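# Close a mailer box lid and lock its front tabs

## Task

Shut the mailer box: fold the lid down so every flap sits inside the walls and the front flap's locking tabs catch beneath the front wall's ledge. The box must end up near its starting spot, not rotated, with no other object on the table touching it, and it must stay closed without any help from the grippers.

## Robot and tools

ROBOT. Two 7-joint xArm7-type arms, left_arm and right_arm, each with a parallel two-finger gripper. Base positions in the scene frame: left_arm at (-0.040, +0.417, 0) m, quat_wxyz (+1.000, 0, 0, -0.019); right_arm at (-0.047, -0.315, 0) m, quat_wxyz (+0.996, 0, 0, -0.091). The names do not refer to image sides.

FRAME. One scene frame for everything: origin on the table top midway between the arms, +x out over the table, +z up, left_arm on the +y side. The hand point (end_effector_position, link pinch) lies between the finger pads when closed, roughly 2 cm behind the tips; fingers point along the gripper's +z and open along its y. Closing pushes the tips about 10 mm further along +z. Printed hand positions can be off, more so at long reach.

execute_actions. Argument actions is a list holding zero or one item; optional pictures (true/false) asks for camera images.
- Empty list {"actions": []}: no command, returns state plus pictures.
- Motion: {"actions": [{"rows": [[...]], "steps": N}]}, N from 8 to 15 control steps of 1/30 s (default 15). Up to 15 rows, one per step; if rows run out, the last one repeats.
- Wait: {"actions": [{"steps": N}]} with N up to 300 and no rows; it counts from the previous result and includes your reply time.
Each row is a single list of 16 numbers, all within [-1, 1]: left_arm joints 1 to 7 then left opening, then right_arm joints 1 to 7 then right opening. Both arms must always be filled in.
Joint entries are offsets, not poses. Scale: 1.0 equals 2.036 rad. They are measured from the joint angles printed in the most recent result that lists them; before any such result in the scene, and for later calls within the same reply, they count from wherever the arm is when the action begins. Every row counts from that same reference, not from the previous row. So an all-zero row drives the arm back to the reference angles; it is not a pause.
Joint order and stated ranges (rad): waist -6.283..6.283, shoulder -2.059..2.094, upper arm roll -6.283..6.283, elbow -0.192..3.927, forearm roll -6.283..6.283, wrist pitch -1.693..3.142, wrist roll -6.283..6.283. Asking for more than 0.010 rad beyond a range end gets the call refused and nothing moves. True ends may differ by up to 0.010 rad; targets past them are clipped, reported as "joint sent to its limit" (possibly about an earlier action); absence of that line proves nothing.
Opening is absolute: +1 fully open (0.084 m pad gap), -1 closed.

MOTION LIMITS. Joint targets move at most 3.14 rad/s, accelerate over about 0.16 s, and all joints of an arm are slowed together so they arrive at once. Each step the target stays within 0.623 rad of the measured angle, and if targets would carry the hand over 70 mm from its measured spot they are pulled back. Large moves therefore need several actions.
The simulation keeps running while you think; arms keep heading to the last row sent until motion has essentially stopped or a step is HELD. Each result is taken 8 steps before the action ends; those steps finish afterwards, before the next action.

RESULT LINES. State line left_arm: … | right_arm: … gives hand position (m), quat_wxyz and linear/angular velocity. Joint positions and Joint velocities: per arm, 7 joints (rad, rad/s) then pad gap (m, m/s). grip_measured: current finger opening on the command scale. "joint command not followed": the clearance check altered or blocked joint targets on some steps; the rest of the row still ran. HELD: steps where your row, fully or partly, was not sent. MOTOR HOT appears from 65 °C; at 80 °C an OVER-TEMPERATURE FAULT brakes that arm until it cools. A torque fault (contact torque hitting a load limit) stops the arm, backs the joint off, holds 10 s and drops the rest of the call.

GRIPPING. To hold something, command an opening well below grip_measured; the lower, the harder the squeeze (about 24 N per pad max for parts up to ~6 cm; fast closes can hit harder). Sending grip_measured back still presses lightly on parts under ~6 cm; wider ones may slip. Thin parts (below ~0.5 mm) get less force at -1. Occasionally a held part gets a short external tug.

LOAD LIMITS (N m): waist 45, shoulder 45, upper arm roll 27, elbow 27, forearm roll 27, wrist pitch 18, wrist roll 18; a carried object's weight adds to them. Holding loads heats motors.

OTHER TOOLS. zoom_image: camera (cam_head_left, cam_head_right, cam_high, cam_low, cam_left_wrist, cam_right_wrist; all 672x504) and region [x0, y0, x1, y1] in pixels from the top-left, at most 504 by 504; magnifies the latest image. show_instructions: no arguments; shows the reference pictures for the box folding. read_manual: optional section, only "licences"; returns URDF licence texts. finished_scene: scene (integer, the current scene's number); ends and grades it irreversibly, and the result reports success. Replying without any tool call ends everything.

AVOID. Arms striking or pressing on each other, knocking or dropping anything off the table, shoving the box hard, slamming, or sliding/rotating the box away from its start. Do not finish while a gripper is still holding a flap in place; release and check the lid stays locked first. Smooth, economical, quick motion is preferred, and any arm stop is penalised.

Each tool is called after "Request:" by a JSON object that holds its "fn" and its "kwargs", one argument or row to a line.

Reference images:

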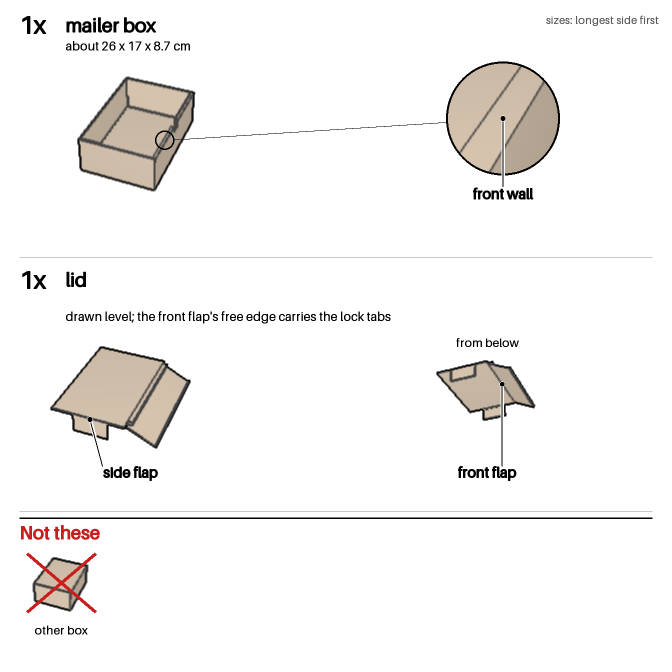

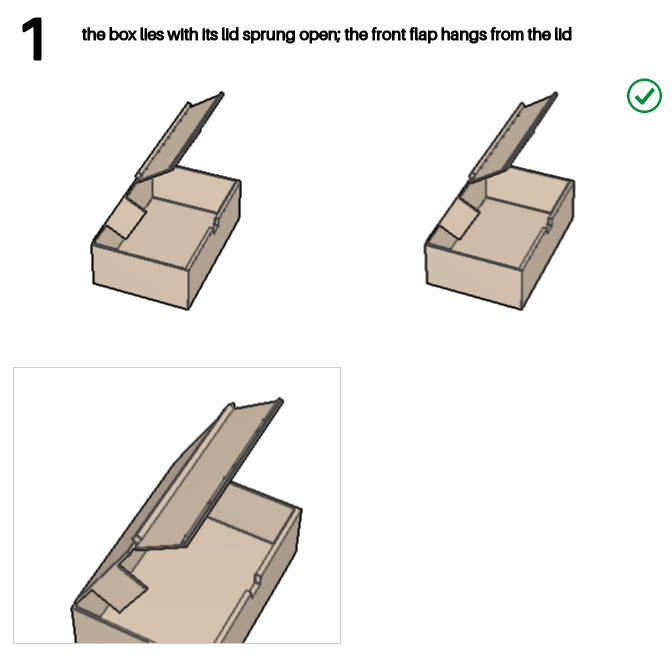

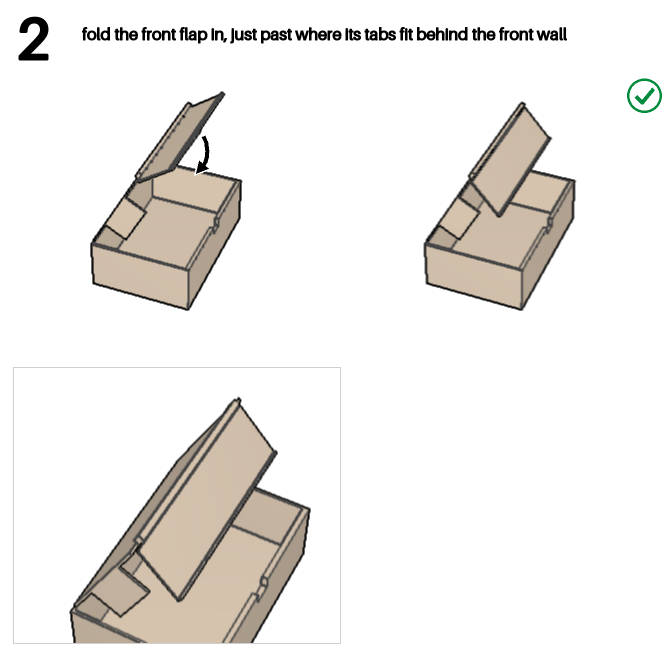

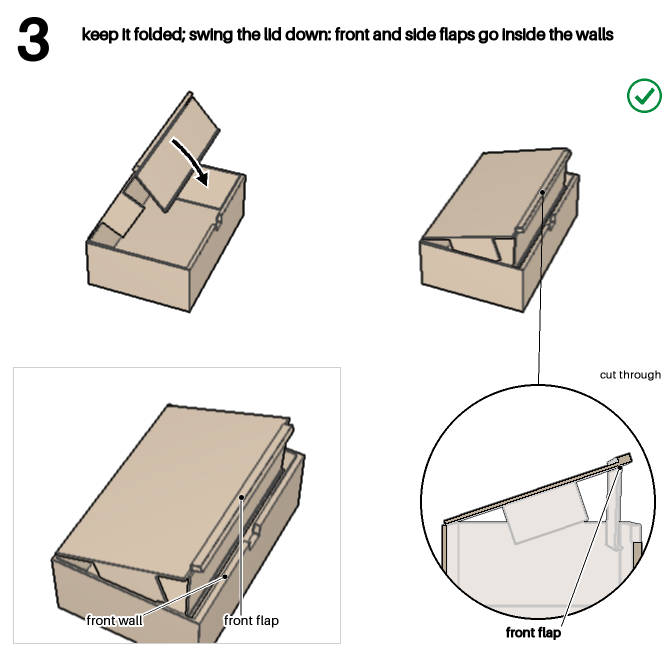

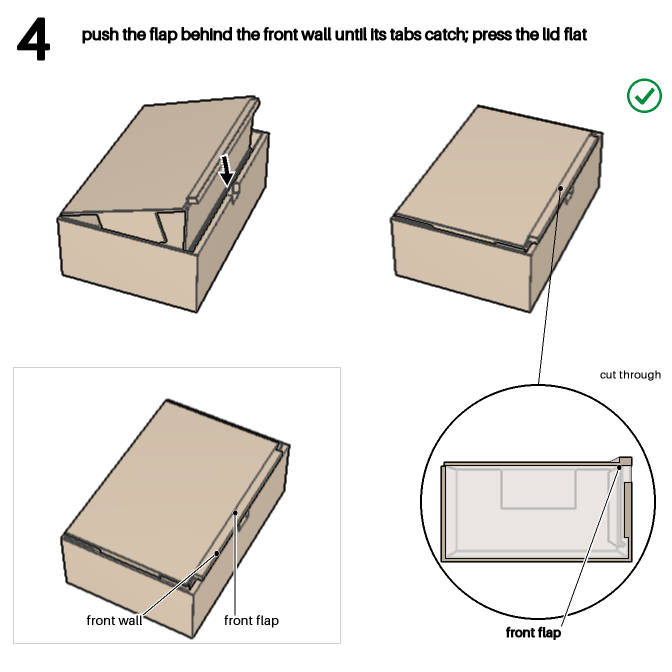

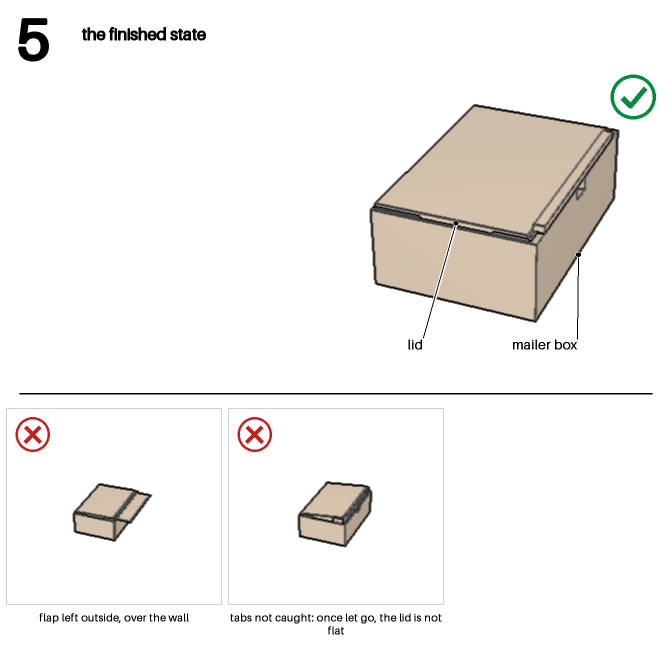

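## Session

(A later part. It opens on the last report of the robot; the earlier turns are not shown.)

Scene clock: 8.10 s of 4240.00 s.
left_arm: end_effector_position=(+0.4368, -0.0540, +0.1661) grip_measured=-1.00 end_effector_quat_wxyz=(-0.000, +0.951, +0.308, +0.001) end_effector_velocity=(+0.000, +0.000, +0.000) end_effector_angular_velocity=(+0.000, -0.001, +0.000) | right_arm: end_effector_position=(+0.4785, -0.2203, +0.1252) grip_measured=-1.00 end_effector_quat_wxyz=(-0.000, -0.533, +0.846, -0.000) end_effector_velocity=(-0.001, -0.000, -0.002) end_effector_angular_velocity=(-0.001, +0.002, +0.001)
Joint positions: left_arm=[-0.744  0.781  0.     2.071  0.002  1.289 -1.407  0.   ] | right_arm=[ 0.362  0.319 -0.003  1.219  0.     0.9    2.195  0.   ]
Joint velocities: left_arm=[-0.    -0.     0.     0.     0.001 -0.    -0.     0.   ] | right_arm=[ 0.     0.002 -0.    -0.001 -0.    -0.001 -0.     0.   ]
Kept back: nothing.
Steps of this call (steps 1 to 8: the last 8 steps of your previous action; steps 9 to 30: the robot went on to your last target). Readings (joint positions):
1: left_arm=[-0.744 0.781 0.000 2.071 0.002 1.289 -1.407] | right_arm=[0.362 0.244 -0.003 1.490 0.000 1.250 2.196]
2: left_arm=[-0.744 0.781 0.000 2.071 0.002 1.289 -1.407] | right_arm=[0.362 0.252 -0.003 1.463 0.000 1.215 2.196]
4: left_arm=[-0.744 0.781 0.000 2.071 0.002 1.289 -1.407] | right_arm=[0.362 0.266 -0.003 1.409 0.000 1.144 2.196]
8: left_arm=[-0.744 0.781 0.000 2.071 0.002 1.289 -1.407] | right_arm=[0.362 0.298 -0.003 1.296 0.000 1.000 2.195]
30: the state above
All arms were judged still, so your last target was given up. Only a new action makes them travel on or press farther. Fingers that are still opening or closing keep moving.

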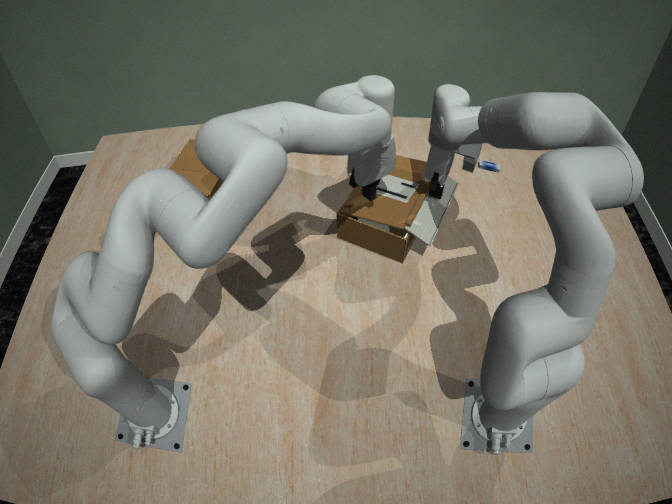

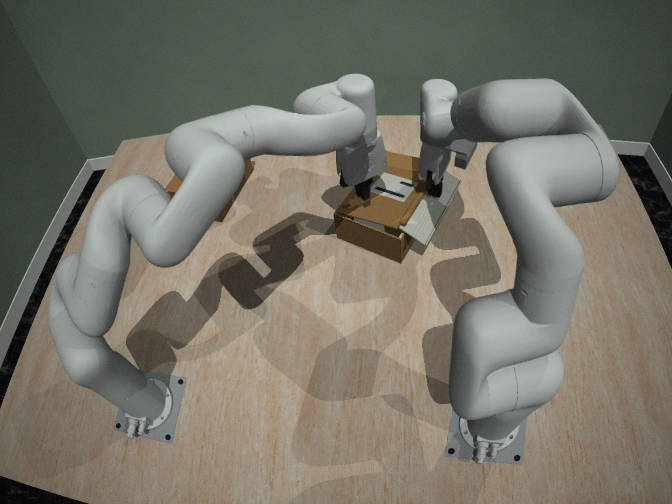

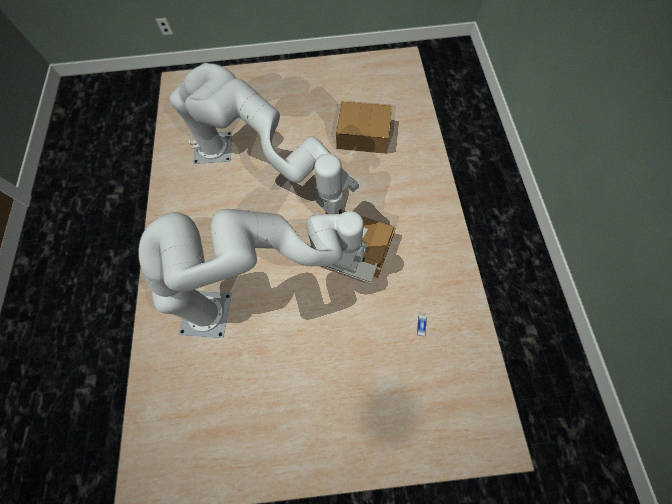

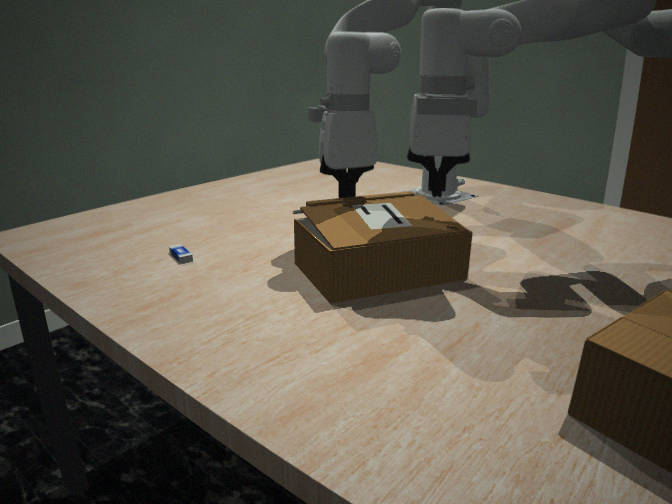

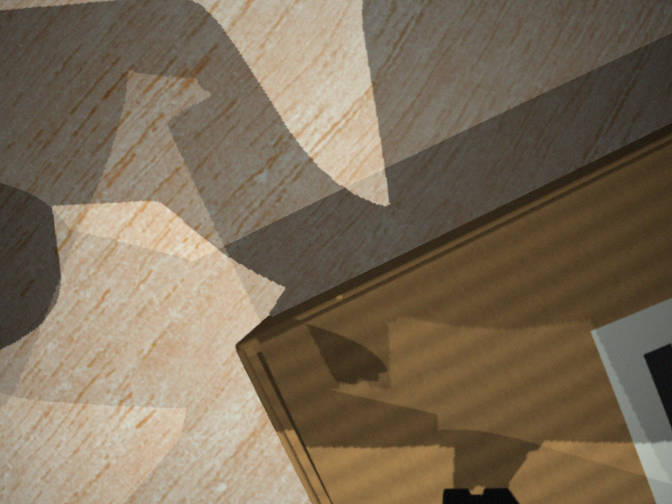

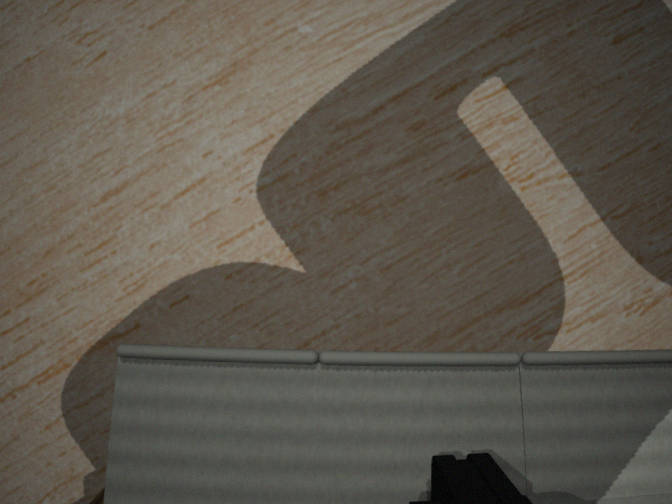

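Request:
{"fn": "execute_actions", "kwargs": {
  "actions": [
    {"rows":[[0,0,0,-0.037,0,-0.037,0,-1,-0.047,-0.041,0,-0.074,0,-0.033,-0.047,-1]]}
  ]
}}

Request:
{"fn": "execute_actions", "kwargs": {
  "actions": [
    {"steps":30}
  ],
  "pictures": true
}}

Request:
{"fn": "zoom_image", "kwargs": {
  "camera": "cam_head_right",
  "region": [300,120,500,280]
}}

Scene clock: 8.93 s of 4240.00 s.
left_arm: end_effector_position=(+0.4342, -0.0515, +0.1400) grip_measured=-1.00 end_effector_quat_wxyz=(-0.003, +0.951, +0.308, -0.001) end_effector_velocity=(-0.016, +0.015, -0.088) end_effector_angular_velocity=(+0.053, +0.055, -0.000) | right_arm: end_effector_position=(+0.4560, -0.2701, +0.1162) grip_measured=-1.00 end_effector_quat_wxyz=(-0.002, -0.529, +0.849, -0.000) end_effector_velocity=(-0.074, -0.228, -0.034) end_effector_angular_velocity=(-0.032, +0.026, -0.194)
Joint positions: left_arm=[-0.744  0.784  0.     2.002  0.002  1.225 -1.407  0.   ] | right_arm=[ 0.279  0.249 -0.009  1.091 -0.     0.845  2.116  0.   ]
Joint velocities: left_arm=[ 0.     0.04  -0.    -0.169 -0.    -0.132  0.     0.   ] | right_arm=[-0.307 -0.205 -0.123 -0.39  -0.003 -0.157 -0.231  0.   ]
Steps of this call (steps 1 to 18: nothing new was sent; steps 19 to 25: the first 7 steps of this action). Readings (joint positions):
19: left_arm=[-0.744 0.781 0.000 2.070 0.002 1.289 -1.407] | right_arm=[0.362 0.319 -0.003 1.219 0.000 0.900 2.194]
20: left_arm=[-0.744 0.780 0.000 2.065 0.002 1.281 -1.407] | right_arm=[0.359 0.316 -0.002 1.213 0.000 0.896 2.190]
22: left_arm=[-0.744 0.778 0.000 2.036 0.002 1.251 -1.407] | right_arm=[0.330 0.288 0.004 1.165 0.000 0.874 2.158]
25: the state above

Scene clock: 9.93 s of 4240.00 s.
left_arm: end_effector_position=(+0.4350, -0.0522, +0.1398) grip_measured=-1.00 end_effector_quat_wxyz=(-0.000, +0.951, +0.308, +0.001) end_effector_velocity=(-0.001, -0.000, -0.000) end_effector_angular_velocity=(+0.001, -0.000, -0.002) | right_arm: end_effector_position=(+0.4520, -0.2736, +0.1152) grip_measured=-1.00 end_effector_quat_wxyz=(-0.000, -0.533, +0.846, -0.000) end_effector_velocity=(+0.000, -0.000, +0.000) end_effector_angular_velocity=(+0.000, -0.002, -0.001)
Joint positions: left_arm=[-0.744  0.781  0.     1.995  0.002  1.214 -1.407  0.   ] | right_arm=[ 0.267  0.236 -0.003  1.069  0.     0.833  2.099  0.   ]
Joint velocities: left_arm=[-0.001 -0.    -0.    -0.     0.001  0.     0.     0.   ] | right_arm=[-0.001 -0.    -0.    -0.     0.    -0.002 -0.     0.   ]
Kept back: nothing.
Steps of this call (steps 1 to 8: the last 8 steps of your previous action; steps 9 to 30: the robot went on to your last target). Readings (joint positions):
1: left_arm=[-0.744 0.784 0.000 1.998 0.002 1.221 -1.407] | right_arm=[0.272 0.243 -0.012 1.081 -0.000 0.841 2.109]
2: left_arm=[-0.744 0.784 0.001 1.997 0.002 1.219 -1.407] | right_arm=[0.268 0.240 -0.011 1.076 -0.000 0.838 2.106]
4: left_arm=[-0.744 0.782 0.001 1.997 0.002 1.216 -1.407] | right_arm=[0.268 0.237 -0.005 1.072 0.000 0.835 2.102]
8: left_arm=[-0.744 0.780 0.001 1.997 0.002 1.214 -1.407] | right_arm=[0.268 0.236 -0.001 1.070 0.000 0.833 2.100]
30: the state above
All arms were judged still, so your last target was given up. Only a new action makes them travel on or press farther. Fingers that are still opening or closing keep moving.

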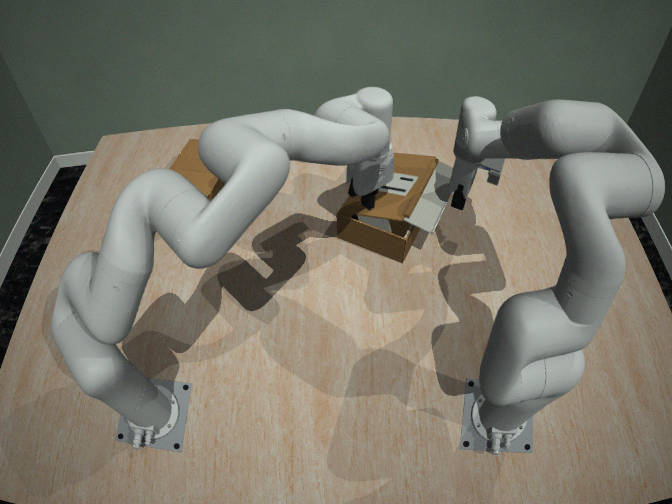

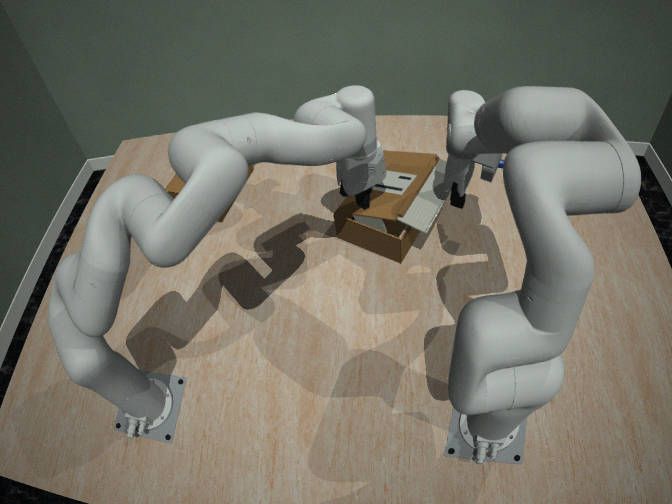

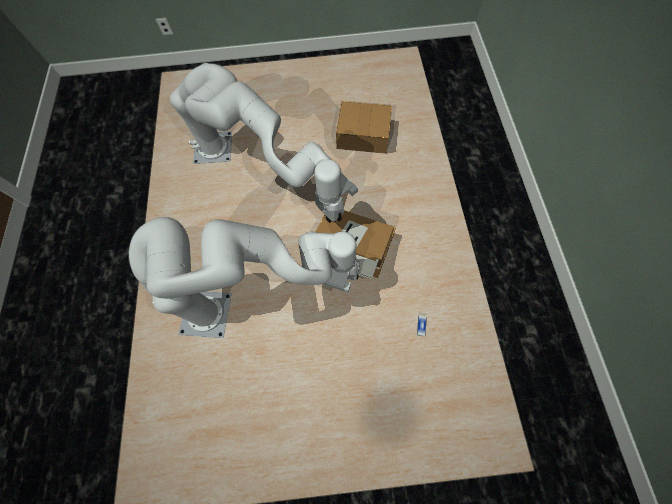

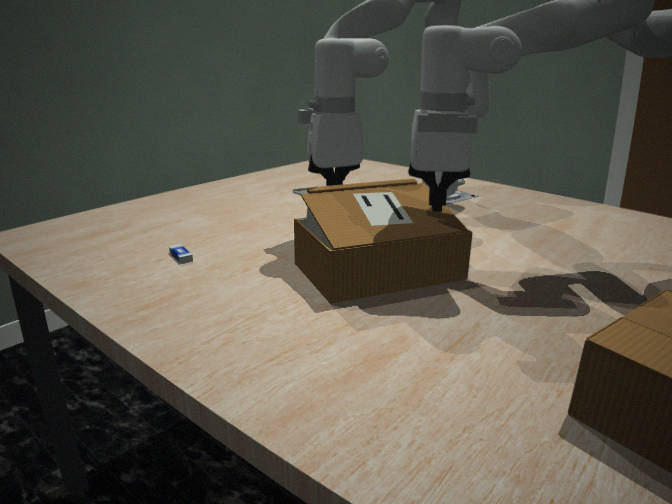

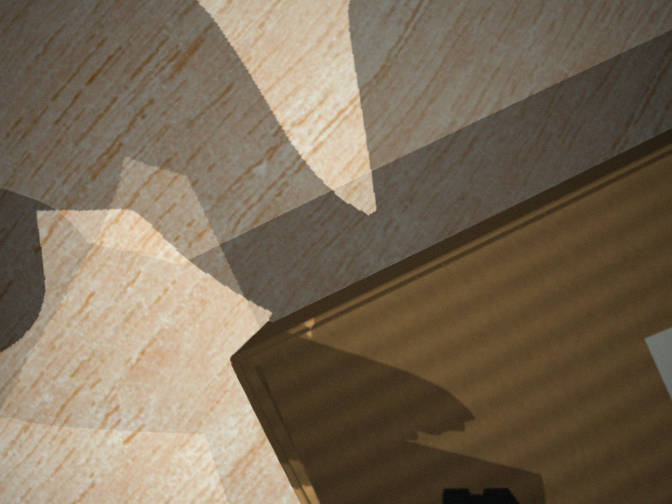

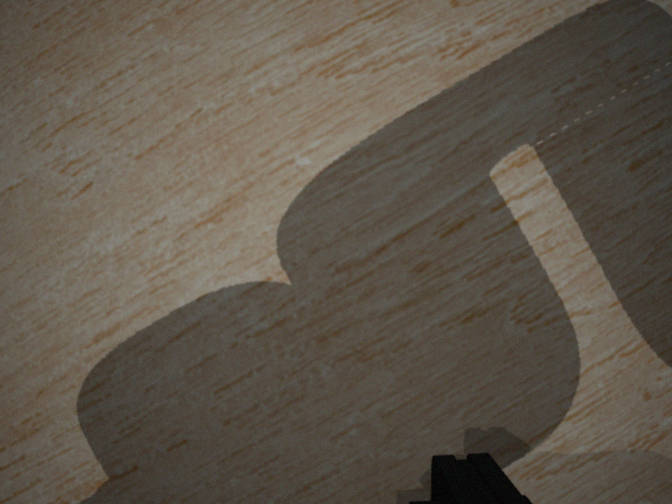

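Region (300, 120, 500, 280) of cam_head_right's 672x504 image, scaled by 2.520, with more detail than that image has; it fills the top 403 rows of this view, and the rest is white.

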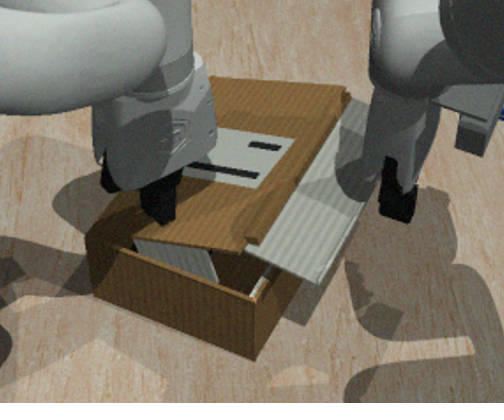

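Request:
{"fn": "execute_actions", "kwargs": {
  "actions": [
    {"rows":[[0,0,0,0,0,0,0,-1,0.007,0.009,0,0.005,0,-0.004,0.007,-1],[0,0,0,0,0,0,0,-1,0.007,0.009,0,0.005,0,-0.004,0.007,-1],[0,0,0,0,0,0,0,-1,0.007,0.009,0,0.005,0,-0.004,0.007,-1],[0,0,0,0,0,0,0,-1,0.014,0.018,0,0.01,0,-0.008,0.014,-1],[0,0,0,0,0,0,0,-1,0.014,0.018,0,0.01,0,-0.008,0.014,-1],[0,0,0,0,0,0,0,-1,0.014,0.018,0,0.01,0,-0.008,0.014,-1],[0,0,0,0,0,0,0,-1,0.02,0.027,0,0.014,0,-0.013,0.02,-1],[0,0,0,0,0,0,0,-1,0.02,0.027,0,0.014,0,-0.013,0.02,-1],[0,0,0,0,0,0,0,-1,0.02,0.027,0,0.014,0,-0.013,0.02,-1],[0,0,0,0,0,0,0,-1,0.027,0.036,0,0.019,0,-0.017,0.027,-1]]}
  ]
}}

Request:
{"fn": "execute_actions", "kwargs": {
  "actions": [
    {"steps":25}
  ],
  "pictures": true
}}

Request:
{"fn": "zoom_image", "kwargs": {
  "camera": "cam_head_right",
  "region": [300,120,500,280]
}}

Scene clock: 12.20 s of 4240.00 s.
left_arm: end_effector_position=(+0.4353, -0.0519, +0.1400) grip_measured=-1.00 end_effector_quat_wxyz=(-0.000, +0.951, +0.308, +0.001) end_effector_velocity=(+0.004, +0.004, +0.001) end_effector_angular_velocity=(+0.003, -0.003, +0.008) | right_arm: end_effector_position=(+0.4561, -0.2631, +0.1079) grip_measured=-1.00 end_effector_quat_wxyz=(-0.001, -0.533, +0.846, -0.000) end_effector_velocity=(+0.017, +0.070, -0.050) end_effector_angular_velocity=(-0.000, +0.016, +0.011)
Joint positions: left_arm=[-0.743  0.781  0.001  1.996  0.002  1.214 -1.407  0.   ] | right_arm=[ 0.288  0.263 -0.004  1.084 -0.     0.821  2.12   0.   ]
Joint velocities: left_arm=[ 0.004 -0.002  0.006  0.     0.001  0.002 -0.     0.   ] | right_arm=[ 0.125  0.164  0.009  0.073 -0.001 -0.074  0.123  0.   ]
Steps of this call (steps 1 to 61: nothing new was sent; steps 62 to 68: the first 7 steps of this action). Readings (joint positions):
62: left_arm=[-0.744 0.781 0.000 1.995 0.002 1.214 -1.407] | right_arm=[0.267 0.236 -0.003 1.069 0.000 0.833 2.100]
63: left_arm=[-0.744 0.781 0.000 1.995 0.002 1.214 -1.407] | right_arm=[0.269 0.238 -0.004 1.071 0.000 0.832 2.102]
65: left_arm=[-0.744 0.781 0.000 1.995 0.002 1.214 -1.407] | right_arm=[0.275 0.246 -0.004 1.075 0.000 0.828 2.108]
68: the state above

Scene clock: 13.03 s of 4240.00 s.
left_arm: end_effector_position=(+0.4349, -0.0522, +0.1398) grip_measured=-1.00 end_effector_quat_wxyz=(-0.000, +0.951, +0.308, +0.001) end_effector_velocity=(+0.000, +0.001, +0.000) end_effector_angular_velocity=(+0.000, -0.000, +0.000) | right_arm: end_effector_position=(+0.4624, -0.2445, +0.0954) grip_measured=-1.00 end_effector_quat_wxyz=(-0.000, -0.533, +0.846, -0.000) end_effector_velocity=(+0.000, +0.001, +0.000) end_effector_angular_velocity=(-0.000, -0.001, +0.002)
Joint positions: left_arm=[-0.744  0.781  0.     1.995  0.002  1.214 -1.407  0.   ] | right_arm=[ 0.322  0.309 -0.003  1.108  0.     0.799  2.154  0.   ]
Joint velocities: left_arm=[ 0.001 -0.    -0.001 -0.     0.001 -0.     0.     0.   ] | right_arm=[ 0.001  0.     0.     0.001 -0.    -0.    -0.     0.   ]
Kept back: nothing.
Steps of this call (steps 1 to 8: the last 8 steps of your previous action; steps 9 to 25: the robot went on to your last target). Readings (joint positions):
1: left_arm=[-0.743 0.781 0.001 1.996 0.002 1.214 -1.407] | right_arm=[0.292 0.269 -0.004 1.087 -0.000 0.818 2.125]
2: left_arm=[-0.743 0.781 0.001 1.996 0.002 1.214 -1.407] | right_arm=[0.296 0.275 -0.004 1.090 -0.000 0.815 2.129]
4: left_arm=[-0.743 0.781 0.001 1.996 0.002 1.214 -1.407] | right_arm=[0.305 0.287 -0.004 1.095 -0.000 0.809 2.138]
8: left_arm=[-0.743 0.781 0.001 1.995 0.002 1.214 -1.407] | right_arm=[0.319 0.305 -0.002 1.105 0.000 0.801 2.151]
25: the state above

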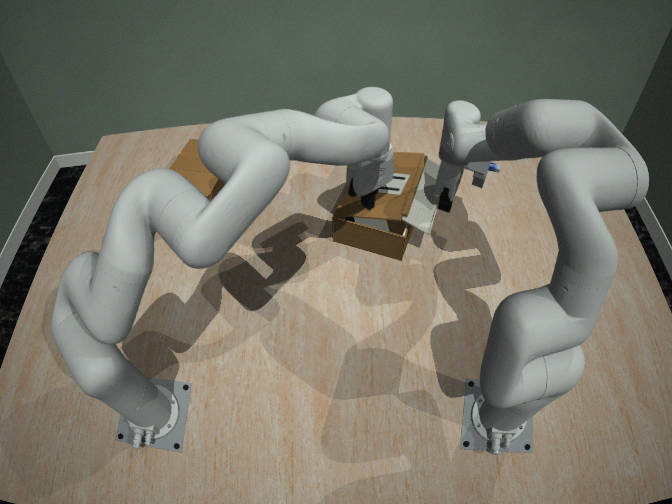

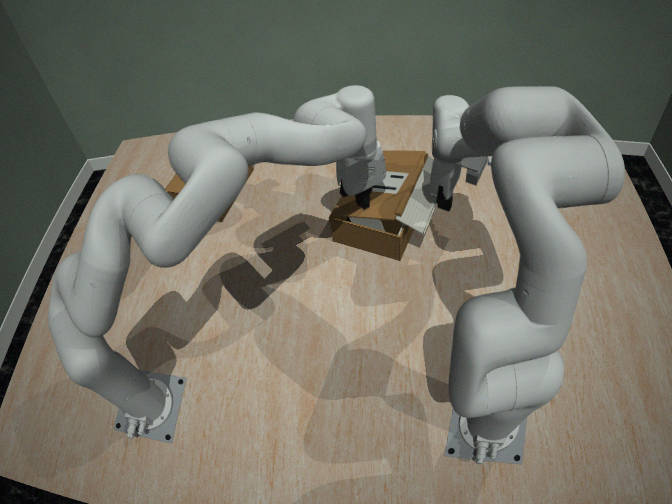

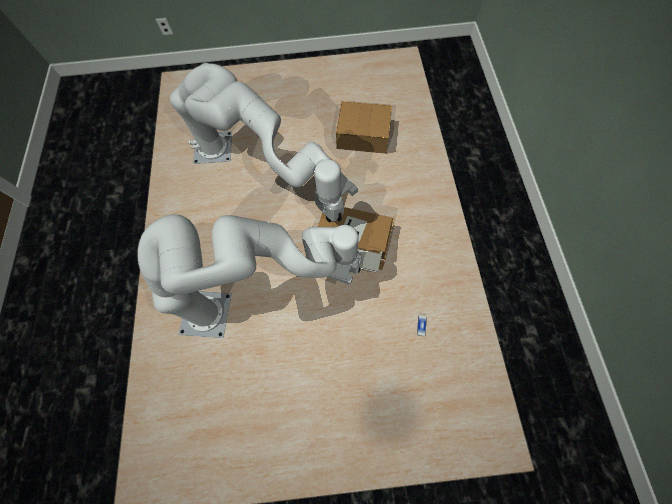

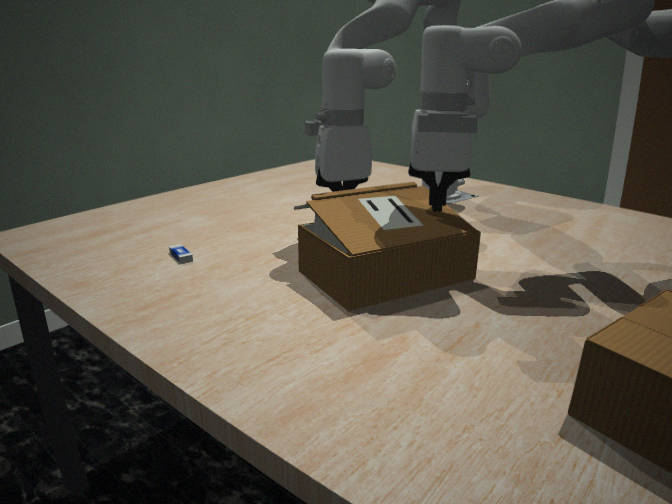

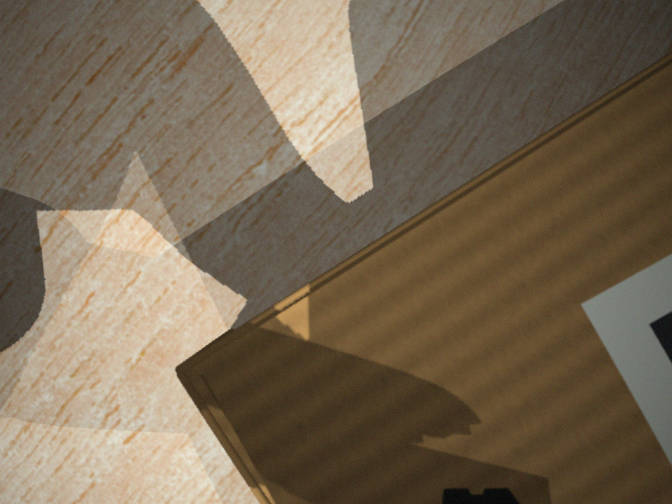

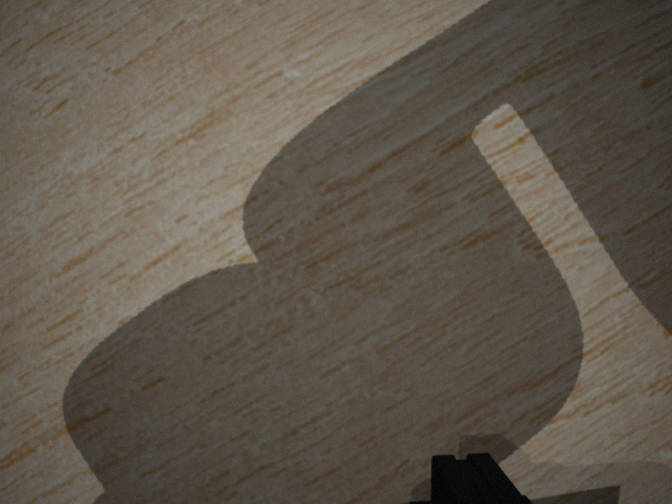

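Region (300, 120, 500, 280) of cam_head_right's 672x504 image, scaled by 2.520, with more detail than that image has; it fills the top 403 rows of this view, and the rest is white.

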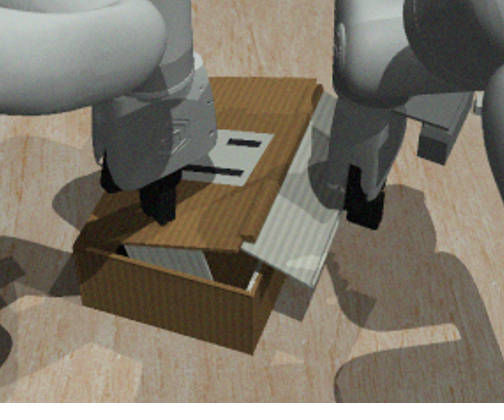

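Request:
{"fn": "execute_actions", "kwargs": {
  "actions": [
    {"rows":[[0,0,0,0,0,0,0,-1,-0.01,-0.033,0,0.069,0,0.102,0,-1]]}
  ]
}}

Request:
{"fn": "execute_actions", "kwargs": {
  "actions": [
    {"steps":15}
  ]
}}

Request:
{"fn": "execute_actions", "kwargs": {
  "actions": [
    {"rows":[[0,0,0,0,0,0,0,-1,0.022,0,0,0,0,0,-0.04,-1]]}
  ]
}}

Request:
{"fn": "execute_actions", "kwargs": {
  "actions": [
    {"steps":12}
  ]
}}

Request:
{"fn": "execute_actions", "kwargs": {
  "actions": [
    {"rows":[[0,0,0,0,0,0,0,-1,0,0.03,0,-0.024,0,-0.054,0,-1],[0,0,0,0,0,0,0,-1,0,0.03,0,-0.024,0,-0.054,0,-1],[0,0,0,0,0,0,0,-1,0,0.03,0,-0.024,0,-0.054,0,-1],[0,0,0,0,0,0,0,-1,0,0.03,0,-0.024,0,-0.054,0,-1],[0,0,0,0,0,0,0,-1,0,0.03,0,-0.024,0,-0.054,0,-1],[0,0,0,0,0,0,0,-1,0,0.03,0,-0.024,0,-0.054,0,-1],[0,0,0,0,0,0,0,-1,0,0.047,0,-0.035,0,-0.082,0,-1],[0,0,0,0,0,0,0,-1,0,0.047,0,-0.035,0,-0.082,0,-1],[0,0,0,0,0,0,0,-1,0,0.047,0,-0.035,0,-0.082,0,-1],[0,0,0,0,0,0,0,-1,0,0.047,0,-0.035,0,-0.082,0,-1],[0,0,0,0,0,0,0,-1,0,0.065,0,-0.046,0,-0.111,0,-1]]}
  ]
}}

Request:
{"fn": "execute_actions", "kwargs": {
  "actions": [
    {"steps":25}
  ],
  "pictures": true
}}

Request:
{"fn": "zoom_image", "kwargs": {
  "camera": "cam_head_right",
  "region": [300,120,500,280]
}}

Scene clock: 14.83 s of 4240.00 s.
left_arm: end_effector_position=(+0.4350, -0.0523, +0.1399) grip_measured=-1.00 end_effector_quat_wxyz=(-0.000, +0.951, +0.308, +0.001) end_effector_velocity=(-0.008, -0.004, -0.007) end_effector_angular_velocity=(+0.004, +0.015, -0.011) | right_arm: end_effector_position=(+0.4777, -0.2508, +0.1564) grip_measured=-1.00 end_effector_quat_wxyz=(+0.004, -0.526, +0.850, -0.002) end_effector_velocity=(+0.120, -0.031, +0.376) end_effector_angular_velocity=(+0.039, -0.326, -0.086)
Joint positions: left_arm=[-0.744  0.781  0.     1.996  0.002  1.214 -1.407  0.   ] | right_arm=[ 0.306  0.254 -0.003  1.222  0.     0.959  2.154  0.   ]
Joint velocities: left_arm=[-0.007  0.006 -0.007 -0.006 -0.003  0.002  0.     0.   ] | right_arm=[-0.074 -0.333 -0.012  0.614  0.002  0.618 -0.001  0.   ]
Steps of this call (steps 1 to 15: the robot went on to your last target; steps 16 to 47: nothing new was sent; steps 48 to 54: the first 7 steps of this action). Readings (joint positions):
48: left_arm=[-0.744 0.781 0.000 1.995 0.002 1.214 -1.407] | right_arm=[0.322 0.309 -0.003 1.108 0.000 0.799 2.154]
49: left_arm=[-0.744 0.781 0.000 1.995 0.002 1.214 -1.407] | right_arm=[0.321 0.307 -0.003 1.111 0.000 0.807 2.154]
51: left_arm=[-0.744 0.781 0.001 1.995 0.002 1.214 -1.407] | right_arm=[0.316 0.294 -0.002 1.142 -0.000 0.864 2.154]
54: the state above

Scene clock: 15.33 s of 4240.00 s.
left_arm: end_effector_position=(+0.4349, -0.0523, +0.1397) grip_measured=-1.00 end_effector_quat_wxyz=(-0.000, +0.951, +0.308, +0.001) end_effector_velocity=(+0.001, +0.001, +0.000) end_effector_angular_velocity=(+0.001, -0.001, +0.001) | right_arm: end_effector_position=(+0.4769, -0.2532, +0.1695) grip_measured=-1.00 end_effector_quat_wxyz=(-0.000, -0.524, +0.852, -0.000) end_effector_velocity=(+0.001, -0.001, +0.002) end_effector_angular_velocity=(+0.000, -0.005, -0.001)
Joint positions: left_arm=[-0.744  0.781  0.     1.995  0.002  1.214 -1.407  0.   ] | right_arm=[ 0.301  0.242 -0.003  1.248  0.     1.006  2.154  0.   ]
Joint velocities: left_arm=[ 0.001 -0.     0.     0.     0.002  0.001 -0.001  0.   ] | right_arm=[-0.001 -0.002 -0.     0.002 -0.    -0.001 -0.     0.   ]
Kept back: nothing.
Steps of this call (steps 1 to 8: the last 8 steps of your previous action; steps 9 to 15: the robot went on to your last target). Readings (joint positions):
1: left_arm=[-0.744 0.781 0.000 1.995 0.002 1.214 -1.407] | right_arm=[0.304 0.245 -0.004 1.238 0.000 0.975 2.154]
2: left_arm=[-0.744 0.781 -0.000 1.995 0.002 1.214 -1.407] | right_arm=[0.303 0.240 -0.004 1.246 0.000 0.986 2.154]
4: left_arm=[-0.744 0.782 -0.000 1.995 0.002 1.214 -1.407] | right_arm=[0.302 0.240 -0.003 1.248 0.000 0.998 2.154]
8: left_arm=[-0.744 0.781 0.000 1.995 0.002 1.214 -1.407] | right_arm=[0.302 0.243 -0.003 1.245 0.000 1.005 2.154]
15: the state above

Scene clock: 15.57 s of 4240.00 s.
left_arm: end_effector_position=(+0.4349, -0.0523, +0.1397) grip_measured=-1.00 end_effector_quat_wxyz=(-0.000, +0.951, +0.308, +0.001) end_effector_velocity=(+0.000, +0.000, -0.000) end_effector_angular_velocity=(+0.000, -0.000, -0.001) | right_arm: end_effector_position=(+0.4736, -0.2299, +0.1694) grip_measured=-1.00 end_effector_quat_wxyz=(-0.000, -0.572, +0.820, +0.000) end_effector_velocity=(-0.012, +0.073, -0.000) end_effector_angular_velocity=(+0.009, +0.003, +0.292)
Joint positions: left_arm=[-0.744  0.781  0.     1.995  0.002  1.214 -1.407  0.   ] | right_arm=[0.342 0.242 0.    1.248 0.    1.006 2.084 0.   ]
Joint velocities: left_arm=[ 0.001  0.    -0.    -0.001  0.    -0.001  0.001  0.   ] | right_arm=[ 0.106 -0.     0.033 -0.001  0.001  0.001 -0.154  0.   ]
Steps of this call (steps 1 to 7: the first 7 steps of this action). Readings (joint positions):
1: left_arm=[-0.744 0.781 0.000 1.995 0.002 1.214 -1.407] | right_arm=[0.302 0.242 -0.003 1.248 0.000 1.006 2.154]
2: left_arm=[-0.744 0.781 0.000 1.995 0.002 1.214 -1.407] | right_arm=[0.305 0.242 -0.004 1.248 0.000 1.006 2.146]
4: left_arm=[-0.744 0.781 0.000 1.995 0.002 1.214 -1.407] | right_arm=[0.321 0.242 -0.007 1.248 -0.000 1.006 2.114]
7: the state above

Scene clock: 15.97 s of 4240.00 s.
left_arm: end_effector_position=(+0.4349, -0.0523, +0.1397) grip_measured=-1.00 end_effector_quat_wxyz=(-0.000, +0.951, +0.308, +0.001) end_effector_velocity=(-0.001, -0.001, +0.000) end_effector_angular_velocity=(-0.001, +0.001, -0.001) | right_arm: end_effector_position=(+0.4736, -0.2299, +0.1695) grip_measured=-1.00 end_effector_quat_wxyz=(-0.000, -0.577, +0.817, -0.000) end_effector_velocity=(-0.000, +0.001, +0.000) end_effector_angular_velocity=(+0.000, -0.000, +0.003)
Joint positions: left_arm=[-0.744  0.781  0.     1.995  0.002  1.214 -1.407  0.   ] | right_arm=[ 0.346  0.242 -0.003  1.248  0.     1.006  2.073  0.   ]
Joint velocities: left_arm=[-0.     0.    -0.001  0.    -0.     0.     0.     0.   ] | right_arm=[ 0.    -0.001  0.002 -0.    -0.     0.    -0.001  0.   ]
Kept back: nothing.
Steps of this call (steps 1 to 8: the last 8 steps of your previous action; steps 9 to 12: the robot went on to your last target). Readings (joint positions):
1: left_arm=[-0.744 0.781 0.000 1.995 0.002 1.214 -1.407] | right_arm=[0.345 0.242 0.001 1.248 0.000 1.006 2.080]
2: left_arm=[-0.744 0.781 0.000 1.995 0.002 1.214 -1.407] | right_arm=[0.346 0.242 -0.000 1.248 0.000 1.006 2.077]
4: left_arm=[-0.744 0.781 0.000 1.995 0.002 1.214 -1.407] | right_arm=[0.346 0.242 -0.003 1.248 0.000 1.006 2.075]
8: left_arm=[-0.744 0.781 0.000 1.995 0.002 1.214 -1.407] | right_arm=[0.345 0.242 -0.004 1.248 0.000 1.006 2.073]
12: the state above

Scene clock: 16.20 s of 4240.00 s.
left_arm: end_effector_position=(+0.4349, -0.0522, +0.1396) grip_measured=-1.00 end_effector_quat_wxyz=(-0.000, +0.951, +0.308, +0.001) end_effector_velocity=(-0.001, +0.001, -0.002) end_effector_angular_velocity=(+0.003, +0.003, +0.000) | right_arm: end_effector_position=(+0.4722, -0.2302, +0.1277) grip_measured=-1.00 end_effector_quat_wxyz=(-0.005, -0.577, +0.817, +0.002) end_effector_velocity=(-0.030, -0.003, -0.158) end_effector_angular_velocity=(-0.016, +0.095, +0.002)
Joint positions: left_arm=[-0.744  0.781  0.     1.995  0.002  1.214 -1.407  0.   ] | right_arm=[ 0.346  0.298 -0.003  1.2    0.     0.913  2.073  0.   ]
Joint velocities: left_arm=[-0.     0.002  0.    -0.002 -0.    -0.    -0.     0.   ] | right_arm=[ 0.001  0.203  0.002 -0.186 -0.    -0.292  0.001  0.   ]
Steps of this call (steps 1 to 7: the first 7 steps of this action). Readings (joint positions):
1: left_arm=[-0.744 0.781 0.000 1.995 0.002 1.214 -1.407] | right_arm=[0.346 0.242 -0.003 1.248 0.000 1.005 2.073]
2: left_arm=[-0.744 0.781 0.000 1.995 0.002 1.214 -1.407] | right_arm=[0.346 0.244 -0.003 1.246 0.000 0.998 2.073]
4: left_arm=[-0.744 0.781 0.000 1.995 0.002 1.214 -1.407] | right_arm=[0.346 0.265 -0.003 1.231 0.000 0.956 2.073]
7: the state above

Scene clock: 17.03 s of 4240.00 s.
left_arm: end_effector_position=(+0.4349, -0.0523, +0.1397) grip_measured=-1.00 end_effector_quat_wxyz=(-0.000, +0.951, +0.308, +0.001) end_effector_velocity=(+0.000, -0.000, +0.000) end_effector_angular_velocity=(-0.001, +0.000, +0.001) | right_arm: end_effector_position=(+0.4741, -0.2297, +0.0806) grip_measured=-1.00 end_effector_quat_wxyz=(+0.000, -0.577, +0.817, -0.001) end_effector_velocity=(-0.000, -0.000, -0.001) end_effector_angular_velocity=(-0.000, +0.001, -0.001)
Joint positions: left_arm=[-0.744  0.781  0.     1.995  0.002  1.214 -1.407  0.   ] | right_arm=[ 0.346  0.374 -0.003  1.155  0.     0.78   2.073  0.   ]
Joint velocities: left_arm=[ 0.001 -0.    -0.001  0.    -0.001 -0.    -0.001  0.   ] | right_arm=[-0.     0.001 -0.    -0.001 -0.    -0.001  0.001  0.   ]
Kept back: nothing.
Steps of this call (steps 1 to 8: the last 8 steps of your previous action; steps 9 to 25: the robot went on to your last target). Readings (joint positions):
1: left_arm=[-0.744 0.781 0.000 1.995 0.002 1.214 -1.407] | right_arm=[0.346 0.305 -0.003 1.196 0.000 0.900 2.073]
2: left_arm=[-0.744 0.781 0.000 1.995 0.002 1.214 -1.407] | right_arm=[0.346 0.312 -0.003 1.192 0.000 0.884 2.073]
4: left_arm=[-0.744 0.781 0.000 1.995 0.002 1.214 -1.407] | right_arm=[0.346 0.327 -0.003 1.184 0.000 0.859 2.073]
8: left_arm=[-0.744 0.781 0.000 1.995 0.002 1.214 -1.407] | right_arm=[0.346 0.361 -0.003 1.162 0.000 0.802 2.073]
25: the state above

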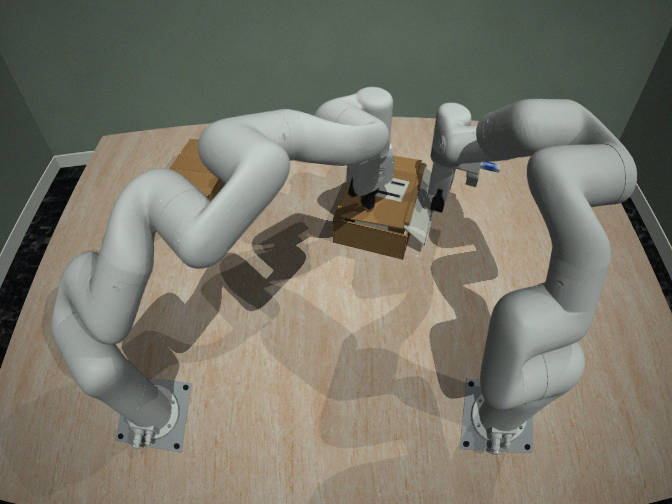

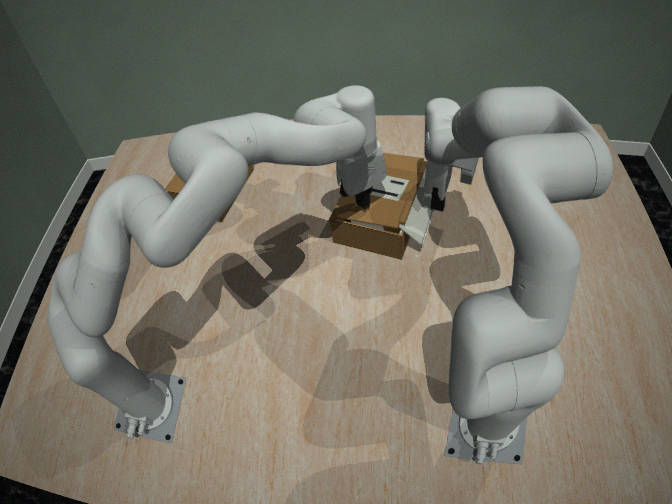

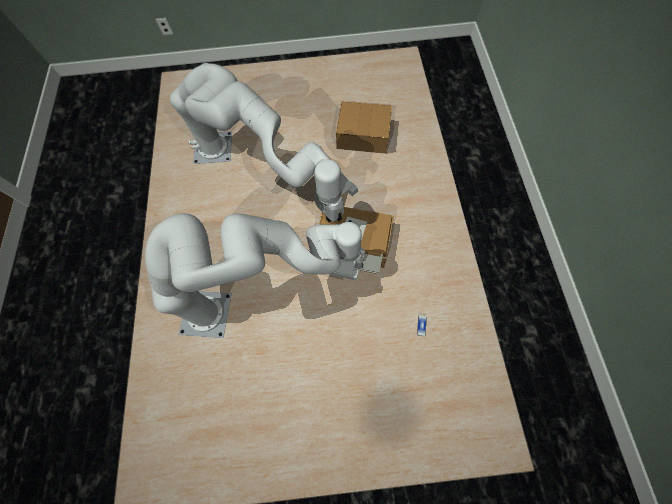

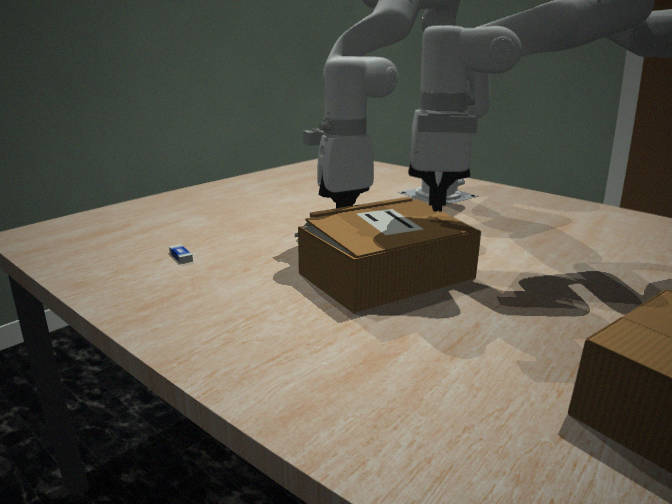

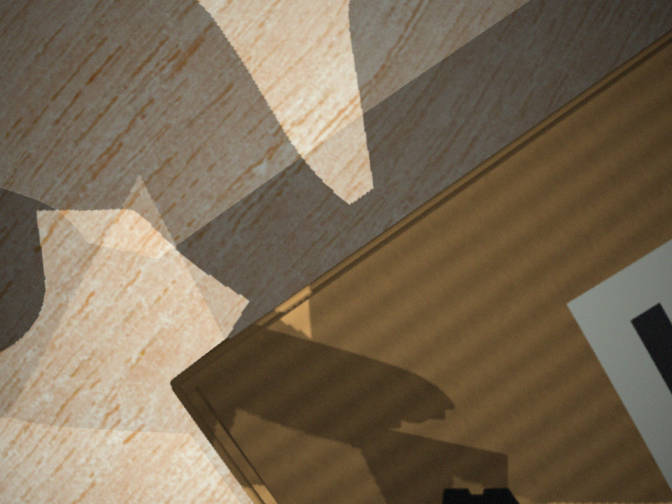

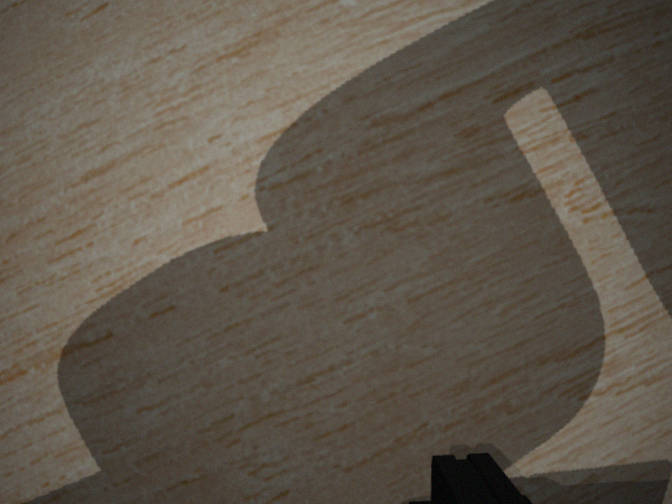

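Region (300, 120, 500, 280) of cam_head_right's 672x504 image, scaled by 2.520, with more detail than that image has; it fills the top 403 rows of this view, and the rest is white.

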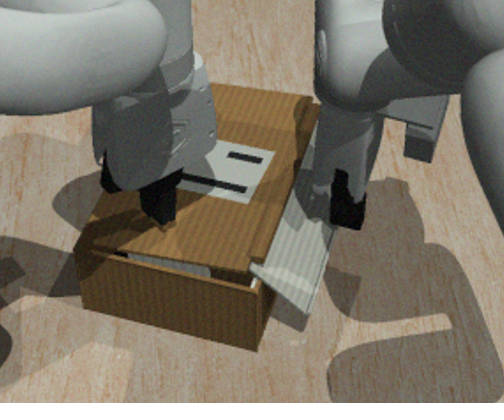

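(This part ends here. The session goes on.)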